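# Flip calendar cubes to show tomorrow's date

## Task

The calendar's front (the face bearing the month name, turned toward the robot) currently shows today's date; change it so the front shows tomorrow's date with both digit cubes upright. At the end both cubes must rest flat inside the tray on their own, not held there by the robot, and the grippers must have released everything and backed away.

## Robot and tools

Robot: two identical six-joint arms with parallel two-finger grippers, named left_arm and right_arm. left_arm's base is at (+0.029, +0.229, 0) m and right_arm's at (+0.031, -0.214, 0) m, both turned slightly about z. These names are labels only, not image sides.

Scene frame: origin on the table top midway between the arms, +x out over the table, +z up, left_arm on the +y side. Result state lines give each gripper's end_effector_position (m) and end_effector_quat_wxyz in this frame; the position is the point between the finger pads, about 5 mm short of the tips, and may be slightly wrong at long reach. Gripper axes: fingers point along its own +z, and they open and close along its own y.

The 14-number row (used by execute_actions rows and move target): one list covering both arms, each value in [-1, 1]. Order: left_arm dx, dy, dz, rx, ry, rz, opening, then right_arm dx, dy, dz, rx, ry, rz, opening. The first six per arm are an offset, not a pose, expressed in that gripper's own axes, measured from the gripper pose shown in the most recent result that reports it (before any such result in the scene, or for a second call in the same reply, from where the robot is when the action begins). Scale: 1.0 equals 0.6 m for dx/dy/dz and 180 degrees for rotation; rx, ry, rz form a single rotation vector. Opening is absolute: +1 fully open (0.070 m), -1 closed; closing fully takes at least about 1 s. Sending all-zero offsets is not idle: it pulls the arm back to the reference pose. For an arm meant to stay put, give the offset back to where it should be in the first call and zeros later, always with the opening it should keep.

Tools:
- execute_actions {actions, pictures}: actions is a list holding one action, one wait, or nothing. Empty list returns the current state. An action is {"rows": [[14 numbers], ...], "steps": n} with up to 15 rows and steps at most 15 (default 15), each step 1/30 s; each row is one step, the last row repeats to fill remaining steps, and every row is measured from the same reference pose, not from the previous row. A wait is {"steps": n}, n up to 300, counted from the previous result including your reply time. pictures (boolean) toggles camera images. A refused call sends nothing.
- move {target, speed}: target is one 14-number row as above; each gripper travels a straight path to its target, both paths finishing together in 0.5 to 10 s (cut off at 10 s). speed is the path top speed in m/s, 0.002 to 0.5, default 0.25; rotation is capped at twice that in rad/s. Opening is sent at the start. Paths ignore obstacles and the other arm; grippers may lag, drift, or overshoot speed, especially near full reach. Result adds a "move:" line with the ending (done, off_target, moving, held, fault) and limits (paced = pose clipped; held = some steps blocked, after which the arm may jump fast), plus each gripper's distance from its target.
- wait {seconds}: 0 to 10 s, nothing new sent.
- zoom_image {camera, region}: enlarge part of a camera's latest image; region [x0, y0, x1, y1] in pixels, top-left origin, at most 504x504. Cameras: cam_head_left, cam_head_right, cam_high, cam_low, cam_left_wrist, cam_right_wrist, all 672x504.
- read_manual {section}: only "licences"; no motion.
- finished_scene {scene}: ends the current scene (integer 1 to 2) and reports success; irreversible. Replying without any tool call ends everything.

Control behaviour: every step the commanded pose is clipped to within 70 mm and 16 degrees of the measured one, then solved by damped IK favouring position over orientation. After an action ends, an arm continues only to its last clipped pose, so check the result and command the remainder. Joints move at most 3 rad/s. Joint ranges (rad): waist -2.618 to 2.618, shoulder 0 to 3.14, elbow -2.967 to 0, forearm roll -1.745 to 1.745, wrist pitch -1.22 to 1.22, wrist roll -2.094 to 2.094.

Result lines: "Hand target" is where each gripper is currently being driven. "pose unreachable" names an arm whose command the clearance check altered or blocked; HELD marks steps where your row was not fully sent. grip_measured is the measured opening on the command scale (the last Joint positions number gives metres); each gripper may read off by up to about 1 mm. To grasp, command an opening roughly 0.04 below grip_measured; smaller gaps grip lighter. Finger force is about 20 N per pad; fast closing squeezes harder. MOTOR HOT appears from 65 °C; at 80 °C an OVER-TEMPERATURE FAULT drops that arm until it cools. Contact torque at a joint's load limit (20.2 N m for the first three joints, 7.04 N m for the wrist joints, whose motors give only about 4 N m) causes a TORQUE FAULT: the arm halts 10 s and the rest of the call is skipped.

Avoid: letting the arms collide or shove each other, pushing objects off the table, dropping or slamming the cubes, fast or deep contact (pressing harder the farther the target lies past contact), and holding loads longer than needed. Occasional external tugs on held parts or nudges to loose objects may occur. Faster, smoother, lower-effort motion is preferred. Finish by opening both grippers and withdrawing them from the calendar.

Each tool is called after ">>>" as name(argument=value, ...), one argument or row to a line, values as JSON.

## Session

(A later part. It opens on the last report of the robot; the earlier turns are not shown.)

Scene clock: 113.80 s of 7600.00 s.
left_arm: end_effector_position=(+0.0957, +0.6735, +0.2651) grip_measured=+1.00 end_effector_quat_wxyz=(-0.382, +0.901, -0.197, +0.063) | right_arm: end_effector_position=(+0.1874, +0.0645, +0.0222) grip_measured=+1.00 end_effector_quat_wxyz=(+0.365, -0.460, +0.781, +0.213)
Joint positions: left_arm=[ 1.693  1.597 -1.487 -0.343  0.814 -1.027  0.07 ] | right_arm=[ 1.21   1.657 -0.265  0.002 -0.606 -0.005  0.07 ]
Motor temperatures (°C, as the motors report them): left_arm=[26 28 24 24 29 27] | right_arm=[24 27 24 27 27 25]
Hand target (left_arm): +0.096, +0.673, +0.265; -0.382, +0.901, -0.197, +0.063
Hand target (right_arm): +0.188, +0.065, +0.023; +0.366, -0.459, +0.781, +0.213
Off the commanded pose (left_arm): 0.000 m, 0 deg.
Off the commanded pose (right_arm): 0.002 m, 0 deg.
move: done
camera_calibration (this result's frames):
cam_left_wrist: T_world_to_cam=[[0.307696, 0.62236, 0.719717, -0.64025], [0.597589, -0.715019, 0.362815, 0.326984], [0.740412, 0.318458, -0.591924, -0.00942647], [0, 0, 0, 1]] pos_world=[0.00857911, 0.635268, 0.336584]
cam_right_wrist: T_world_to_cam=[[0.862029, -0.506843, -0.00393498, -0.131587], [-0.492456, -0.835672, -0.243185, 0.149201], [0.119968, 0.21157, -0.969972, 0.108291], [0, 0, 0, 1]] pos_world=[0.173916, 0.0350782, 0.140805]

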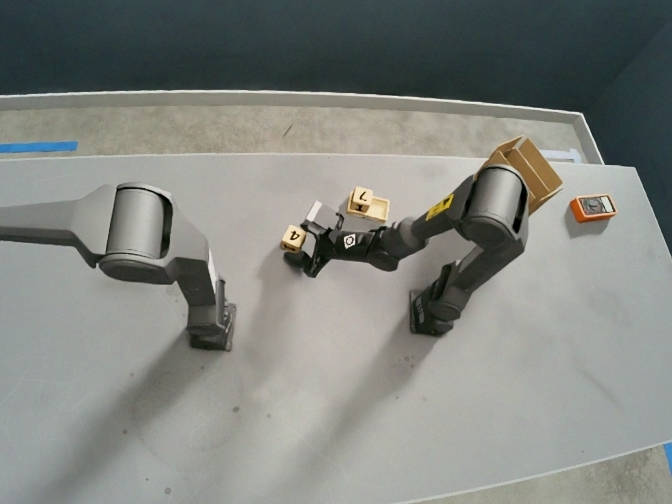

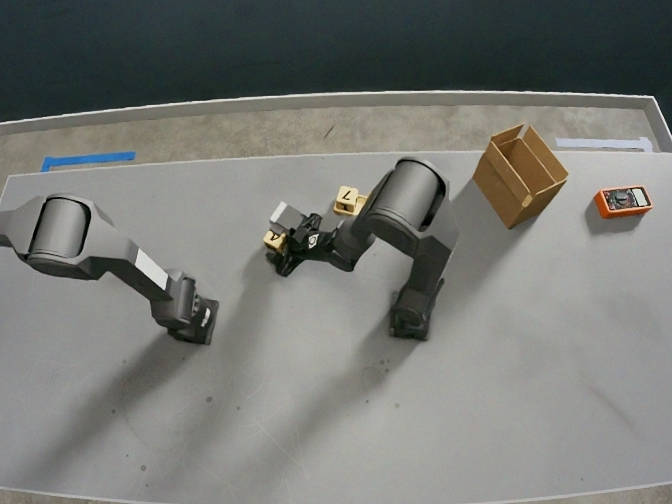

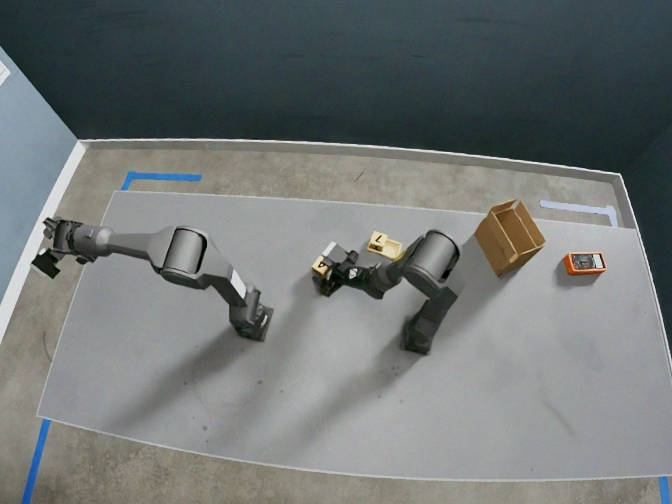

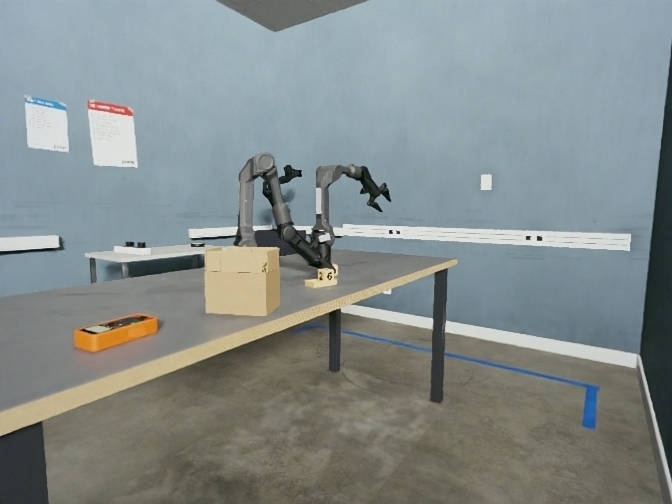

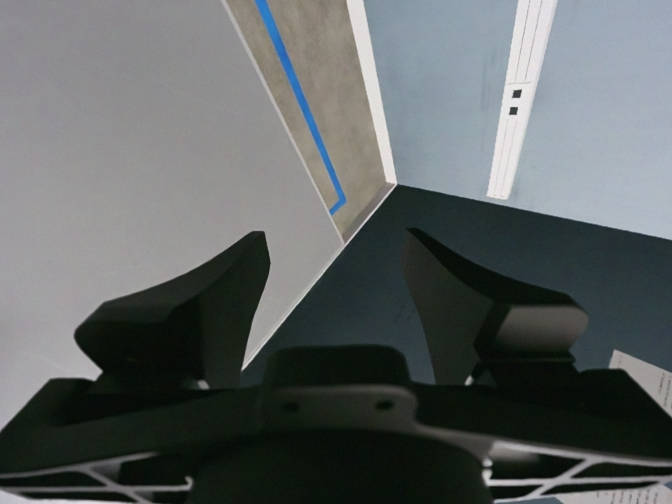

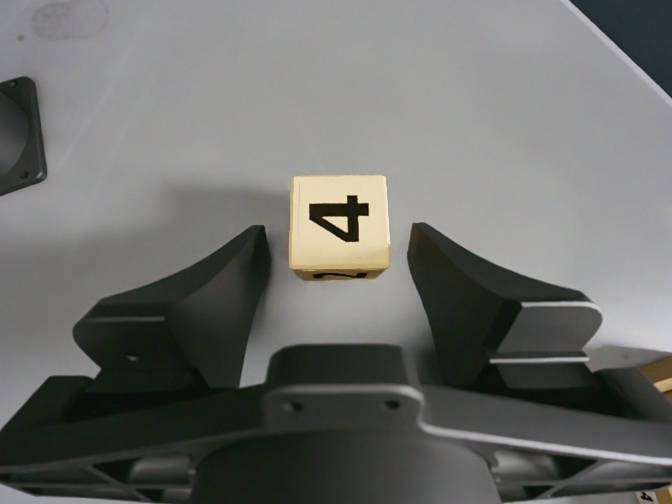

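>>> move(
  target=[0,0,0,0,0,0,1,0,0,0,0,0,0,0.08],
)

>>> move(
  target=[0,0,0,0,0,0,1,-0.166,0,-0.139,0,0.11,0,0.08],
  speed=0.15,
)

Scene clock: 115.70 s of 7600.00 s.
left_arm: end_effector_position=(+0.0957, +0.6735, +0.2651) grip_measured=+1.00 end_effector_quat_wxyz=(-0.382, +0.901, -0.197, +0.063) | right_arm: end_effector_position=(+0.1875, +0.0647, +0.0227) grip_measured=+0.16 end_effector_quat_wxyz=(+0.366, -0.459, +0.781, +0.213)
Joint positions: left_arm=[ 1.693  1.597 -1.487 -0.343  0.814 -1.027  0.07 ] | right_arm=[ 1.21   1.656 -0.265  0.002 -0.606 -0.005  0.041]
Motor temperatures (°C, as the motors report them): left_arm=[26 28 24 24 29 27] | right_arm=[24 27 24 27 27 25]
Hand target (left_arm): +0.096, +0.673, +0.265; -0.382, +0.901, -0.197, +0.063
Hand target (right_arm): +0.187, +0.065, +0.022; +0.365, -0.460, +0.781, +0.213
Off the commanded pose (left_arm): 0.000 m, 0 deg.
Off the commanded pose (right_arm): 0.000 m, 0 deg.
move: done
camera_calibration (this result's frames):
cam_left_wrist: T_world_to_cam=[[0.307695, 0.622359, 0.719717, -0.64025], [0.597589, -0.715019, 0.362814, 0.326985], [0.740413, 0.318459, -0.591923, -0.0094267], [0, 0, 0, 1]] pos_world=[0.00857916, 0.635268, 0.336584]
cam_right_wrist: T_world_to_cam=[[0.862041, -0.506823, -0.0039453, -0.131585], [-0.492257, -0.835361, -0.244652, 0.149443], [0.120699, 0.212842, -0.969603, 0.108464], [0, 0, 0, 1]] pos_world=[0.173905, 0.0350628, 0.141209]

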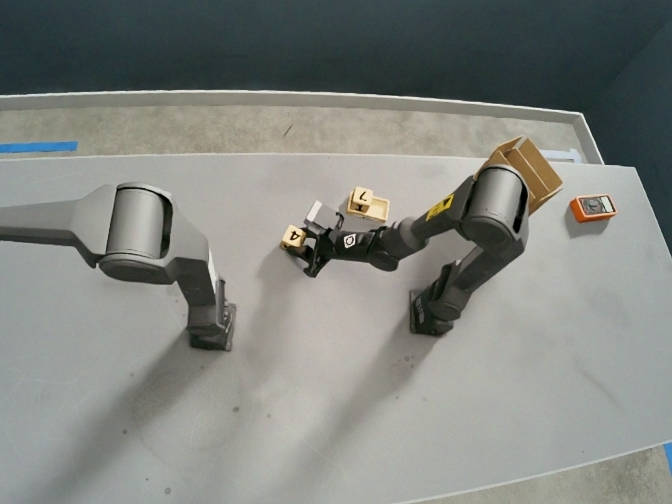

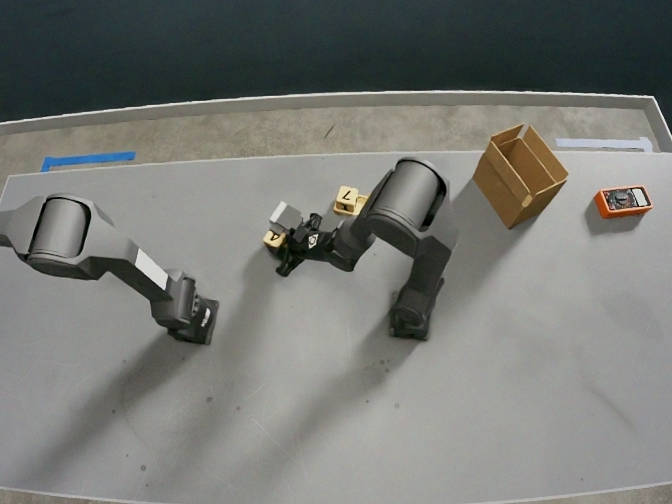

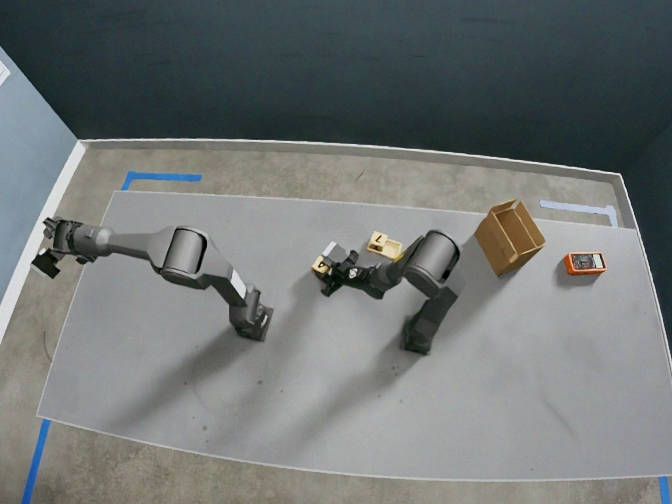

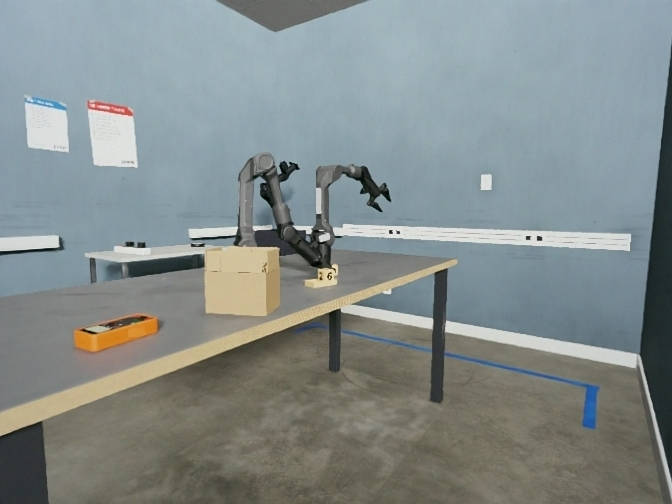

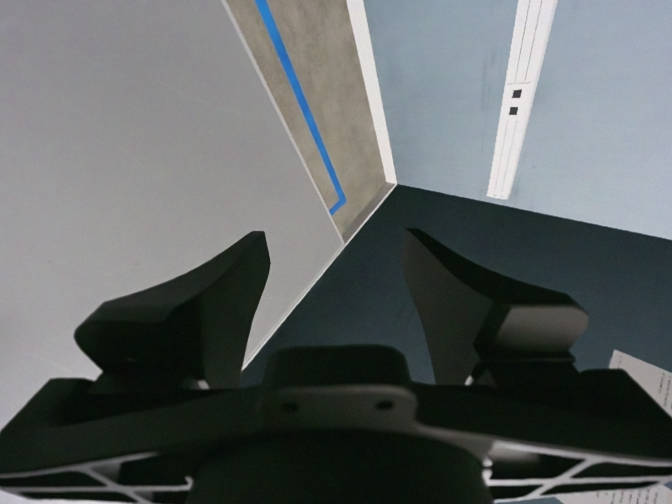

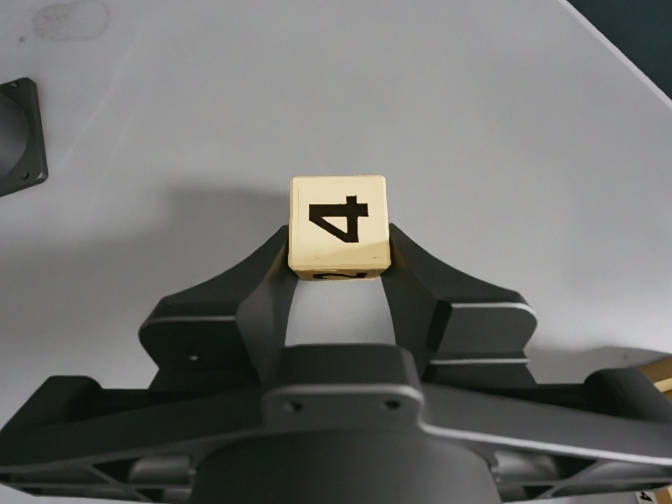

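Scene clock: 117.30 s of 7600.00 s.
left_arm: end_effector_position=(+0.0957, +0.6735, +0.2651) grip_measured=+1.00 end_effector_quat_wxyz=(-0.382, +0.901, -0.197, +0.063) | right_arm: end_effector_position=(+0.1874, +0.0668, +0.1532) grip_measured=+0.16 end_effector_quat_wxyz=(+0.227, -0.488, +0.833, +0.129)
Joint positions: left_arm=[ 1.693  1.597 -1.487 -0.343  0.814 -1.027  0.07 ] | right_arm=[ 1.222  1.315 -0.894 -0.022  0.709  0.026  0.041]
Motor temperatures (°C, as the motors report them): left_arm=[26 28 24 24 29 27] | right_arm=[24 27 24 27 27 25]
Hand target (left_arm): +0.096, +0.673, +0.265; -0.382, +0.901, -0.197, +0.063
Hand target (right_arm): +0.187, +0.067, +0.153; +0.227, -0.488, +0.833, +0.129
Off the commanded pose (left_arm): 0.000 m, 0 deg.
Off the commanded pose (right_arm): 0.002 m, 0 deg.
move: done
camera_calibration (this result's frames):
cam_left_wrist: T_world_to_cam=[[0.307695, 0.62236, 0.719717, -0.64025], [0.597589, -0.715019, 0.362815, 0.326984], [0.740412, 0.318458, -0.591924, -0.00942655], [0, 0, 0, 1]] pos_world=[0.00857913, 0.635268, 0.336584]
cam_right_wrist: T_world_to_cam=[[0.859326, -0.511363, 0.00817278, -0.130965], [-0.509627, -0.854851, 0.0975208, 0.135277], [-0.042882, -0.0879673, -0.9952, 0.289274], [0, 0, 0, 1]] pos_world=[0.193888, 0.0741178, 0.275763]

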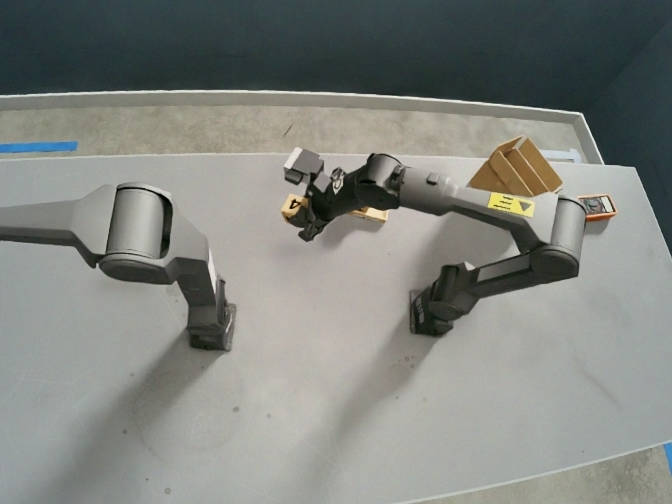

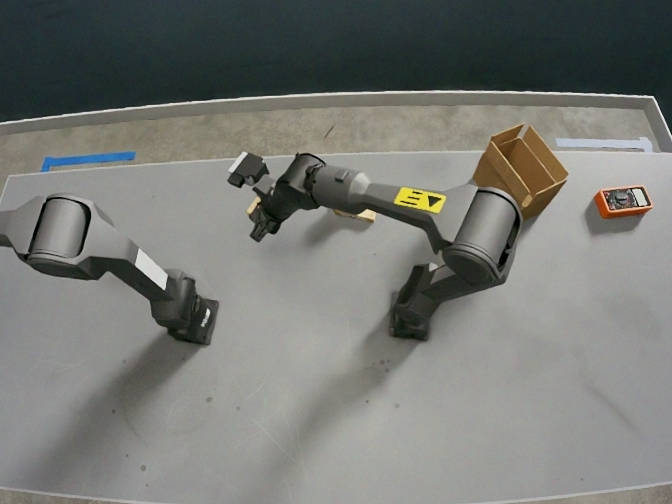

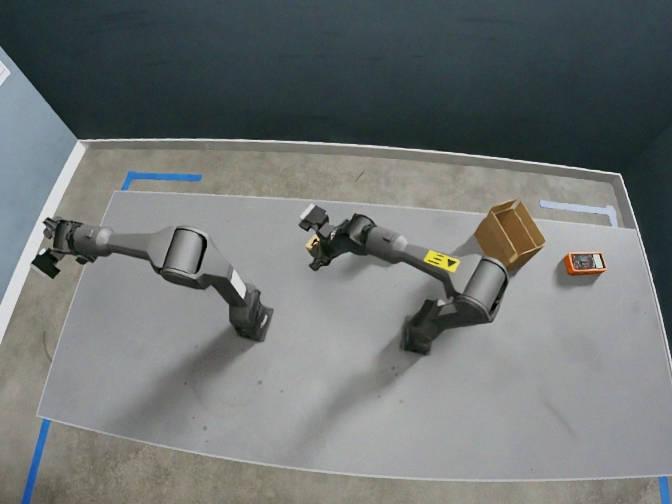

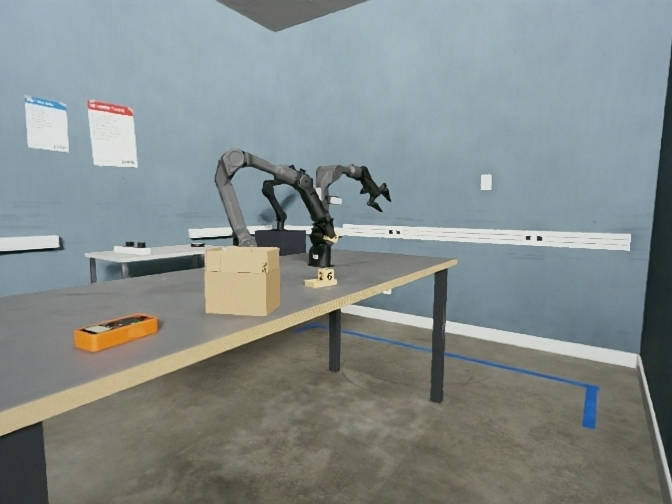

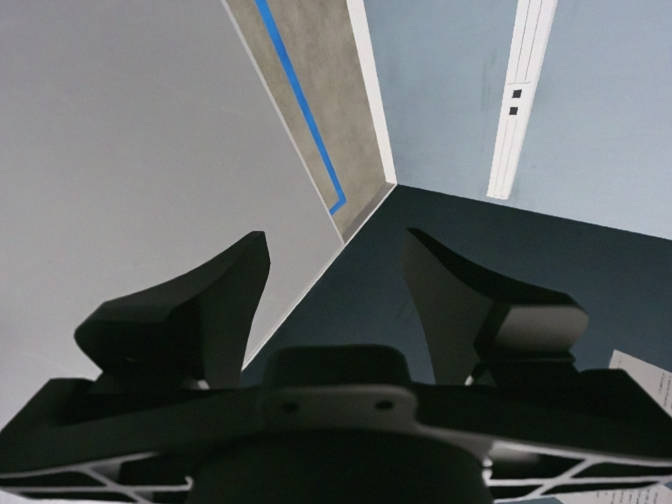

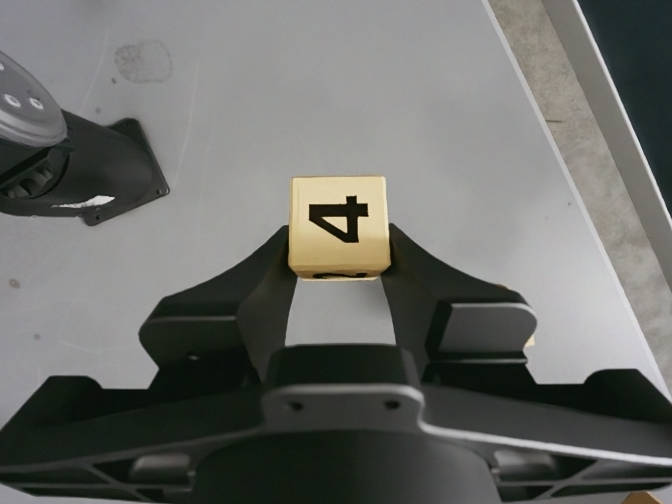

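>>> move(
  target=[0,0,0,0,0,0,1,0.237,-0.289,-0.046,-0.079,0.064,0.94,0.08],
  speed=0.4,
)

>>> move(
  target=[0,0,0,0,0,0,1,-0.043,0,0.051,0,0,0,0.08],
  speed=0.05,
)

Scene clock: 123.47 s of 7600.00 s.
left_arm: end_effector_position=(+0.0957, +0.6735, +0.2651) grip_measured=+1.00 end_effector_quat_wxyz=(-0.382, +0.901, -0.197, +0.063) | right_arm: end_effector_position=(+0.2756, -0.1439, +0.1069) grip_measured=+0.16 end_effector_quat_wxyz=(-0.193, +0.760, +0.561, +0.266)
Joint positions: left_arm=[ 1.693  1.597 -1.487 -0.343  0.814 -1.027  0.07 ] | right_arm=[-0.142  1.417 -0.712  0.776  1.091  1.157  0.041]
Motor temperatures (°C, as the motors report them): left_arm=[26 28 24 24 29 27] | right_arm=[24 27 24 27 26 25]
Hand target (left_arm): +0.096, +0.673, +0.265; -0.382, +0.901, -0.197, +0.063
Hand target (right_arm): +0.276, -0.144, +0.107; -0.193, +0.759, +0.561, +0.266
Off the commanded pose (left_arm): 0.000 m, 0 deg.
Off the commanded pose (right_arm): 0.007 m, 2 deg.
move: off_target (right_arm)
camera_calibration (this result's frames):
cam_left_wrist: T_world_to_cam=[[0.307696, 0.622359, 0.719717, -0.64025], [0.597589, -0.71502, 0.362814, 0.326985], [0.740412, 0.318459, -0.591924, -0.00942656], [0, 0, 0, 1]] pos_world=[0.00857911, 0.635268, 0.336584]
cam_right_wrist: T_world_to_cam=[[-0.952591, 0.303759, 0.0173345, 0.301579], [0.0980897, 0.25268, 0.962565, -0.096003], [0.288008, 0.918631, -0.270496, 0.204608], [0, 0, 0, 1]] pos_world=[0.23777, -0.255308, 0.142527]

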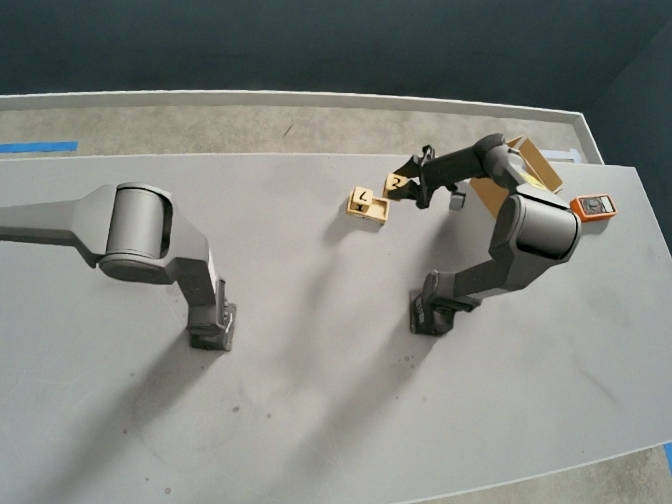

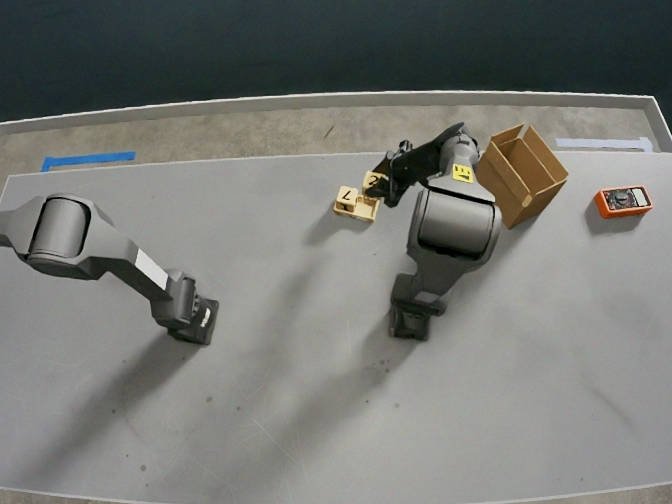

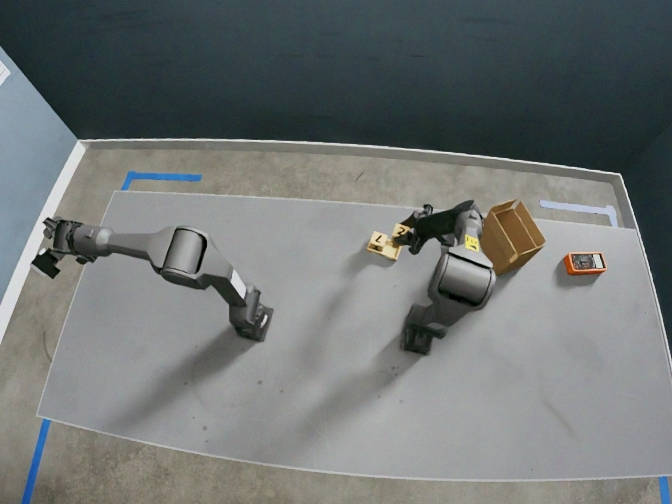

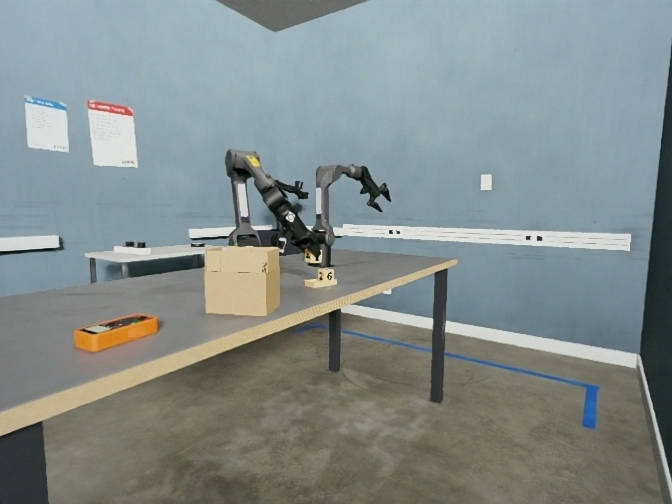

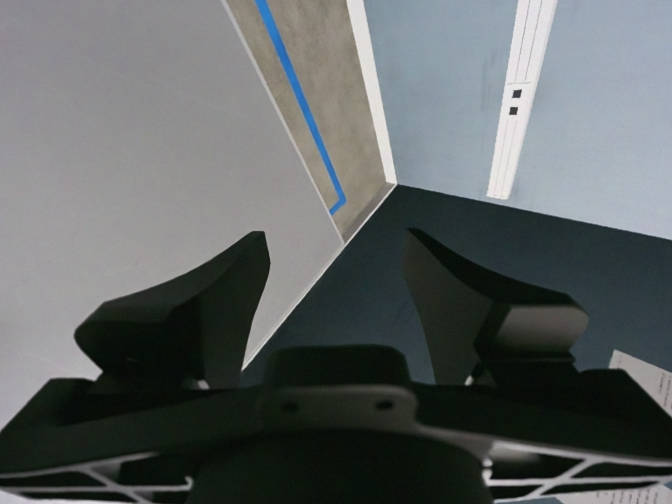

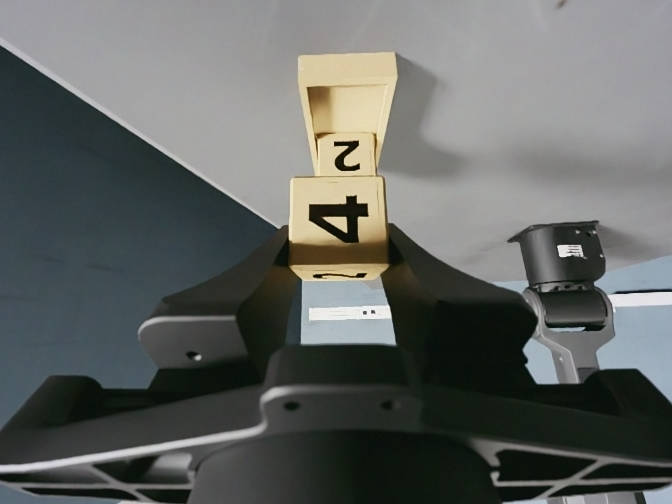

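Scene clock: 124.53 s of 7600.00 s.
left_arm: end_effector_position=(+0.0957, +0.6735, +0.2651) grip_measured=+1.00 end_effector_quat_wxyz=(-0.382, +0.901, -0.197, +0.063) | right_arm: end_effector_position=(+0.2751, -0.1450, +0.0660) grip_measured=+0.16 end_effector_quat_wxyz=(-0.194, +0.760, +0.561, +0.265)
Joint positions: left_arm=[ 1.693  1.597 -1.487 -0.343  0.814 -1.027  0.07 ] | right_arm=[-0.147  1.519 -0.619  0.858  0.96   0.99   0.041]
Motor temperatures (°C, as the motors report them): left_arm=[26 28 24 24 29 27] | right_arm=[24 27 24 27 26 25]
Hand target (left_arm): +0.096, +0.673, +0.265; -0.382, +0.901, -0.197, +0.063
Hand target (right_arm): +0.275, -0.145, +0.066; -0.193, +0.760, +0.561, +0.265
Off the commanded pose (left_arm): 0.000 m, 0 deg.
Off the commanded pose (right_arm): 0.001 m, 0 deg.
move: done
camera_calibration (this result's frames):
cam_left_wrist: T_world_to_cam=[[0.307696, 0.62236, 0.719717, -0.64025], [0.597589, -0.715019, 0.362815, 0.326985], [0.740412, 0.318458, -0.591924, -0.00942651], [0, 0, 0, 1]] pos_world=[0.00857915, 0.635268, 0.336584]
cam_right_wrist: T_world_to_cam=[[-0.952647, 0.303465, 0.019293, 0.301976], [0.100209, 0.25341, 0.962155, -0.0567208], [0.287091, 0.918527, -0.27182, 0.195055], [0, 0, 0, 1]] pos_world=[0.237362, -0.256428, 0.101768]

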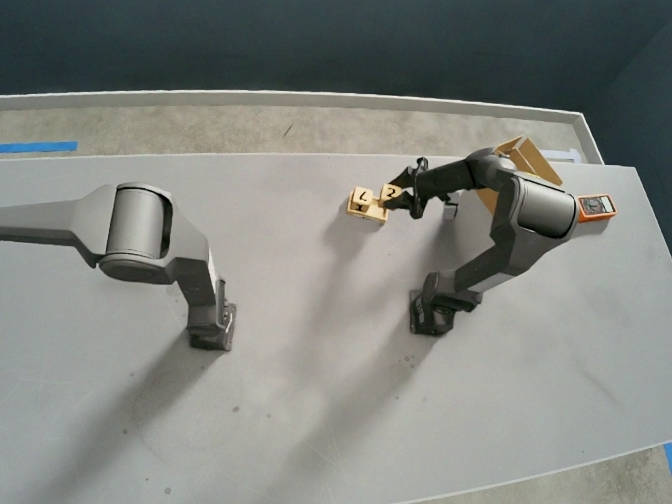

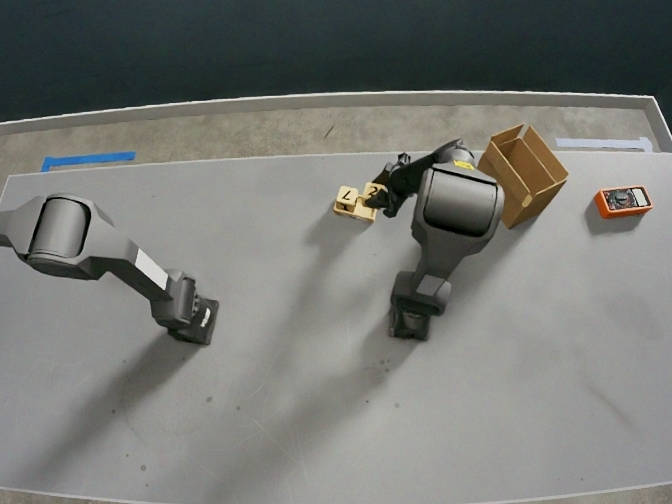

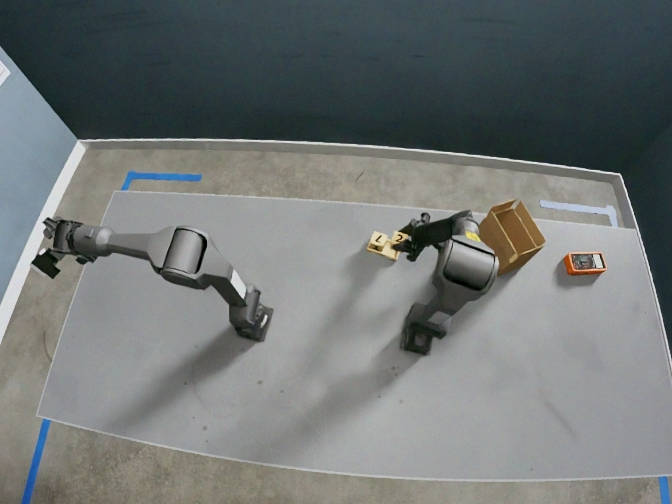

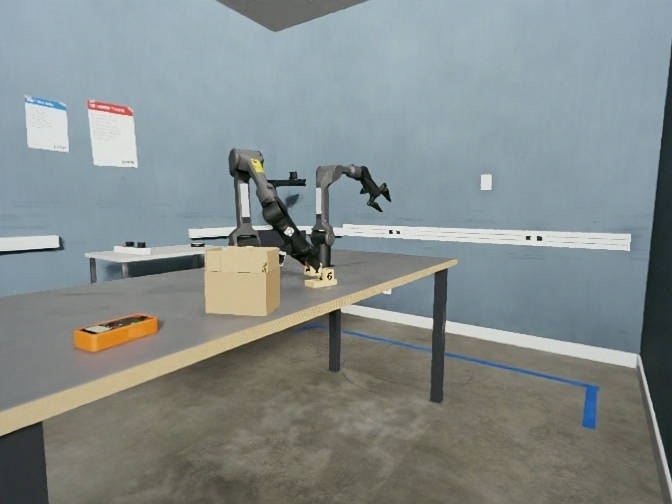

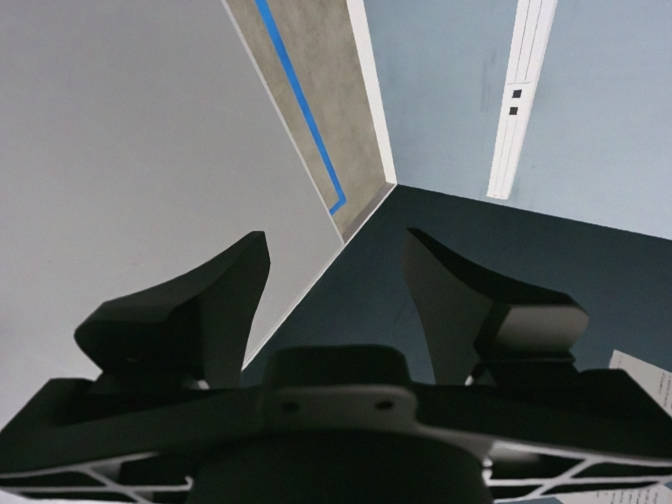

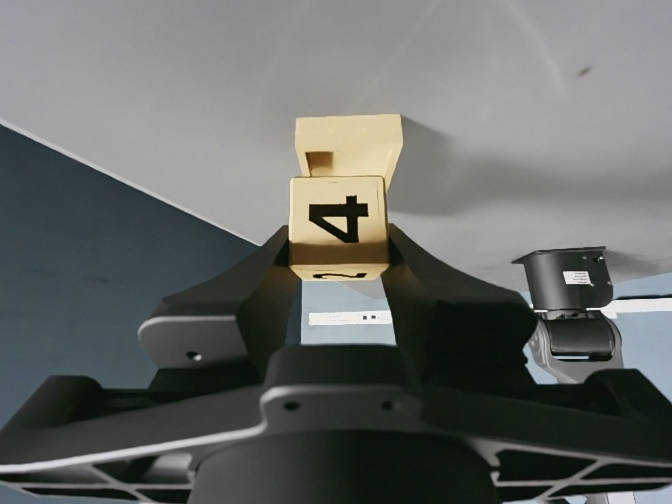

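>>> move(
  target=[0,0,0,0,0,0,1,0.01,-0.009,0.029,0,0.008,0,0.08],
  speed=0.025,
)

>>> move(
  target=[0,0,0,0,0,0,1,-0.0215,0,0.026,0,0,0,0.08],
  speed=0.015,
)

Scene clock: 127.13 s of 7600.00 s.
left_arm: end_effector_position=(+0.0957, +0.6735, +0.2651) grip_measured=+1.00 end_effector_quat_wxyz=(-0.382, +0.901, -0.197, +0.063) | right_arm: end_effector_position=(+0.2743, -0.1282, +0.0559) grip_measured=+0.16 end_effector_quat_wxyz=(-0.201, +0.757, +0.558, +0.274)
Joint positions: left_arm=[ 1.693  1.597 -1.487 -0.343  0.814 -1.027  0.07 ] | right_arm=[-0.092  1.544 -0.573  0.95   0.903  0.934  0.041]
Motor temperatures (°C, as the motors report them): left_arm=[26 28 24 24 29 27] | right_arm=[24 27 24 27 26 25]
Hand target (left_arm): +0.096, +0.673, +0.265; -0.382, +0.901, -0.197, +0.063
Hand target (right_arm): +0.274, -0.128, +0.056; -0.201, +0.757, +0.558, +0.274
Off the commanded pose (left_arm): 0.000 m, 0 deg.
Off the commanded pose (right_arm): 0.000 m, 0 deg.
move: done
camera_calibration (this result's frames):
cam_left_wrist: T_world_to_cam=[[0.307696, 0.62236, 0.719717, -0.64025], [0.597589, -0.715019, 0.362815, 0.326985], [0.740413, 0.318458, -0.591924, -0.00942652], [0, 0, 0, 1]] pos_world=[0.00857914, 0.635268, 0.336584]
cam_right_wrist: T_world_to_cam=[[-0.952906, 0.302586, 0.0202992, 0.296176], [0.0935401, 0.229585, 0.968783, -0.0528243], [0.28848, 0.925058, -0.247077, 0.176229], [0, 0, 0, 1]] pos_world=[0.236331, -0.240513, 0.0887053]

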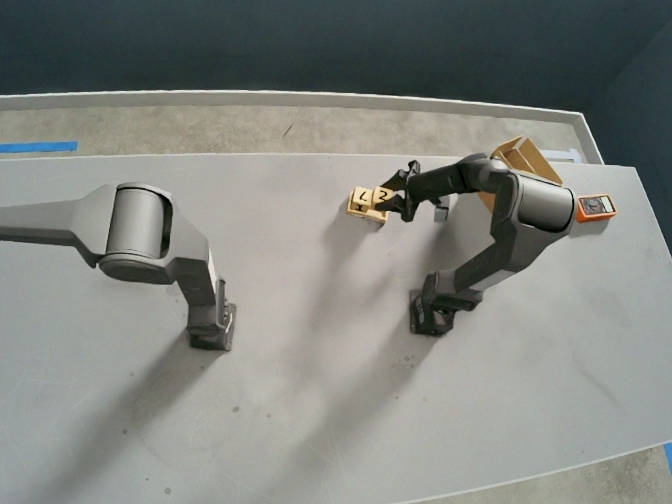

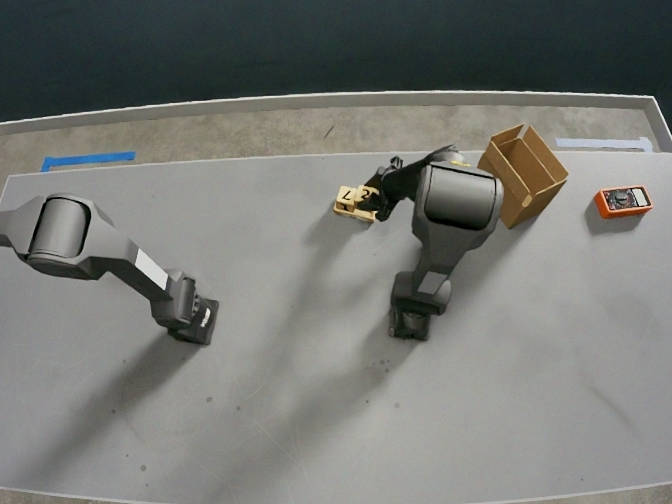

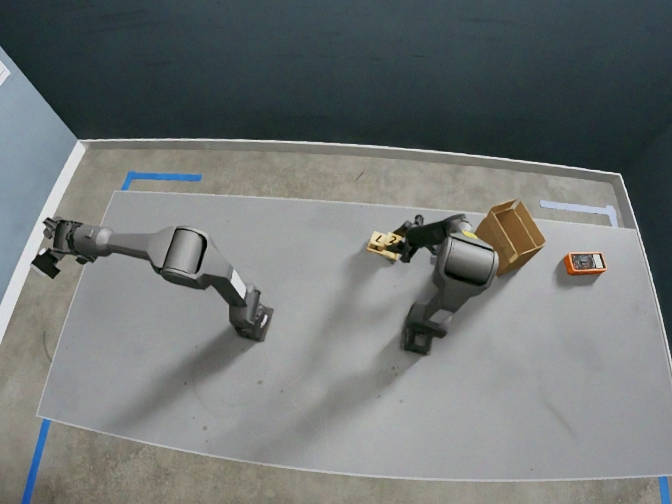

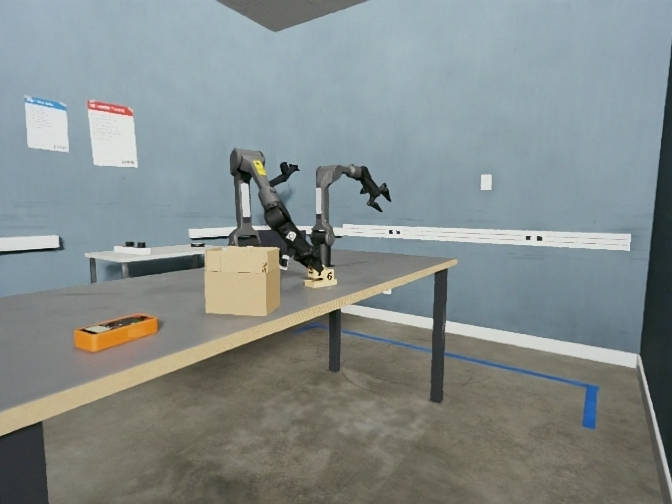

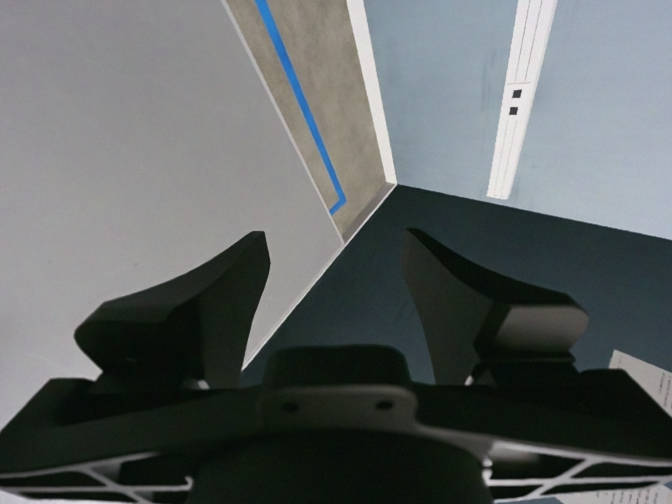

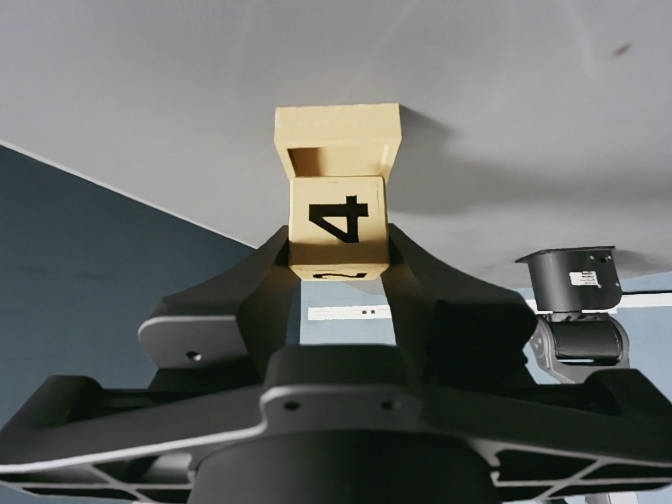

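Scene clock: 128.70 s of 7600.00 s.
left_arm: end_effector_position=(+0.0957, +0.6735, +0.2651) grip_measured=+1.00 end_effector_quat_wxyz=(-0.382, +0.901, -0.197, +0.063) | right_arm: end_effector_position=(+0.2747, -0.1276, +0.0367) grip_measured=+0.16 end_effector_quat_wxyz=(-0.202, +0.756, +0.559, +0.276)
Joint positions: left_arm=[ 1.693  1.597 -1.487 -0.343  0.814 -1.027  0.07 ] | right_arm=[-0.091  1.613 -0.54   1.025  0.848  0.819  0.041]
Motor temperatures (°C, as the motors report them): left_arm=[26 28 24 24 29 27] | right_arm=[24 27 24 27 26 25]
Hand target (left_arm): +0.096, +0.673, +0.265; -0.382, +0.901, -0.197, +0.063
Hand target (right_arm): +0.274, -0.128, +0.035; -0.201, +0.757, +0.559, +0.274
Off the commanded pose (left_arm): 0.000 m, 0 deg.
Off the commanded pose (right_arm): 0.001 m, 0 deg.
move: done
camera_calibration (this result's frames):
cam_left_wrist: T_world_to_cam=[[0.307696, 0.622359, 0.719717, -0.64025], [0.597589, -0.715019, 0.362814, 0.326985], [0.740412, 0.318458, -0.591924, -0.00942655], [0, 0, 0, 1]] pos_world=[0.00857916, 0.635268, 0.336584]
cam_right_wrist: T_world_to_cam=[[-0.953265, 0.301551, 0.018766, 0.296768], [0.0909255, 0.227093, 0.969619, -0.0339946], [0.288128, 0.926011, -0.243899, 0.170845], [0, 0, 0, 1]] pos_world=[0.236764, -0.239975, 0.0690615]

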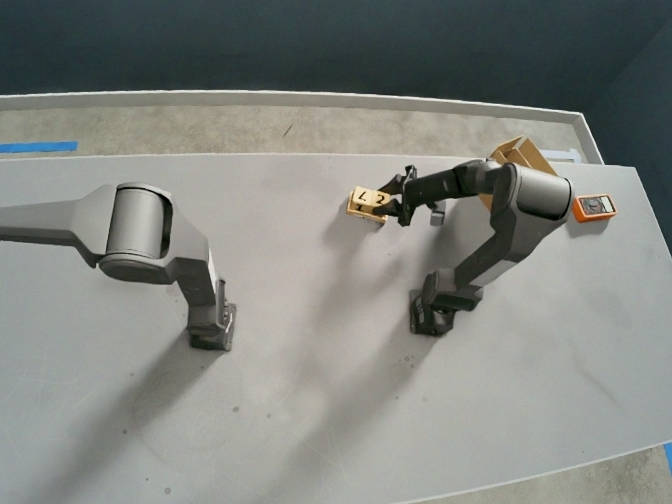

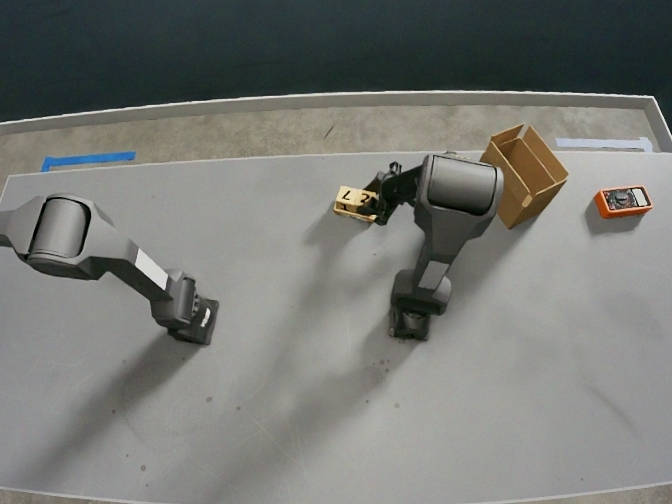

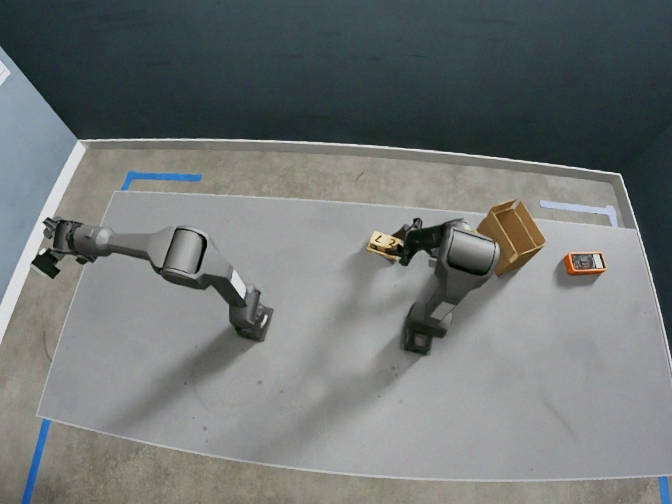

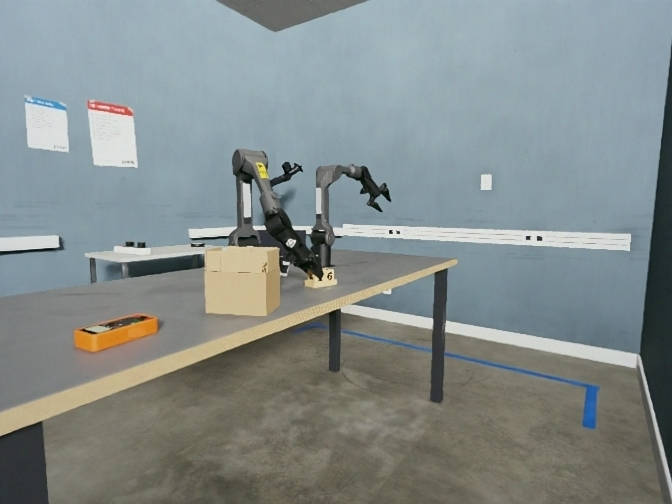

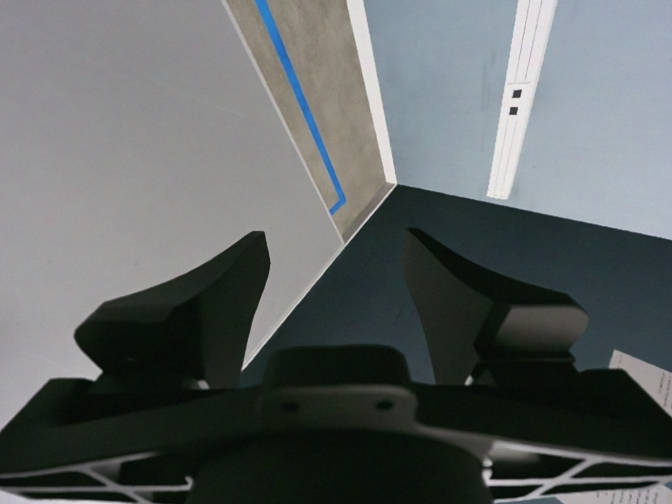

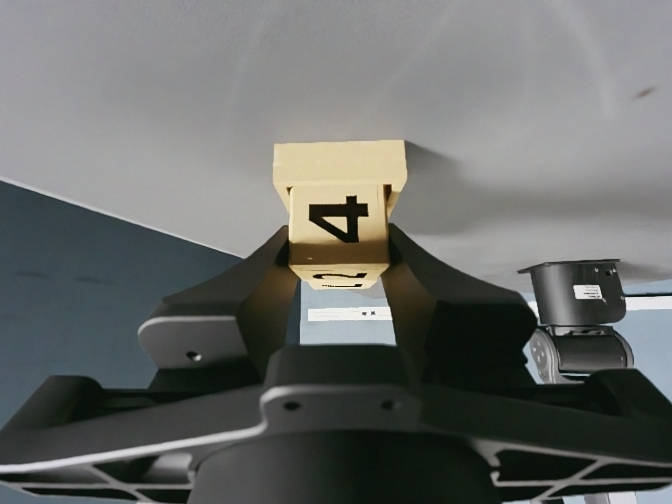

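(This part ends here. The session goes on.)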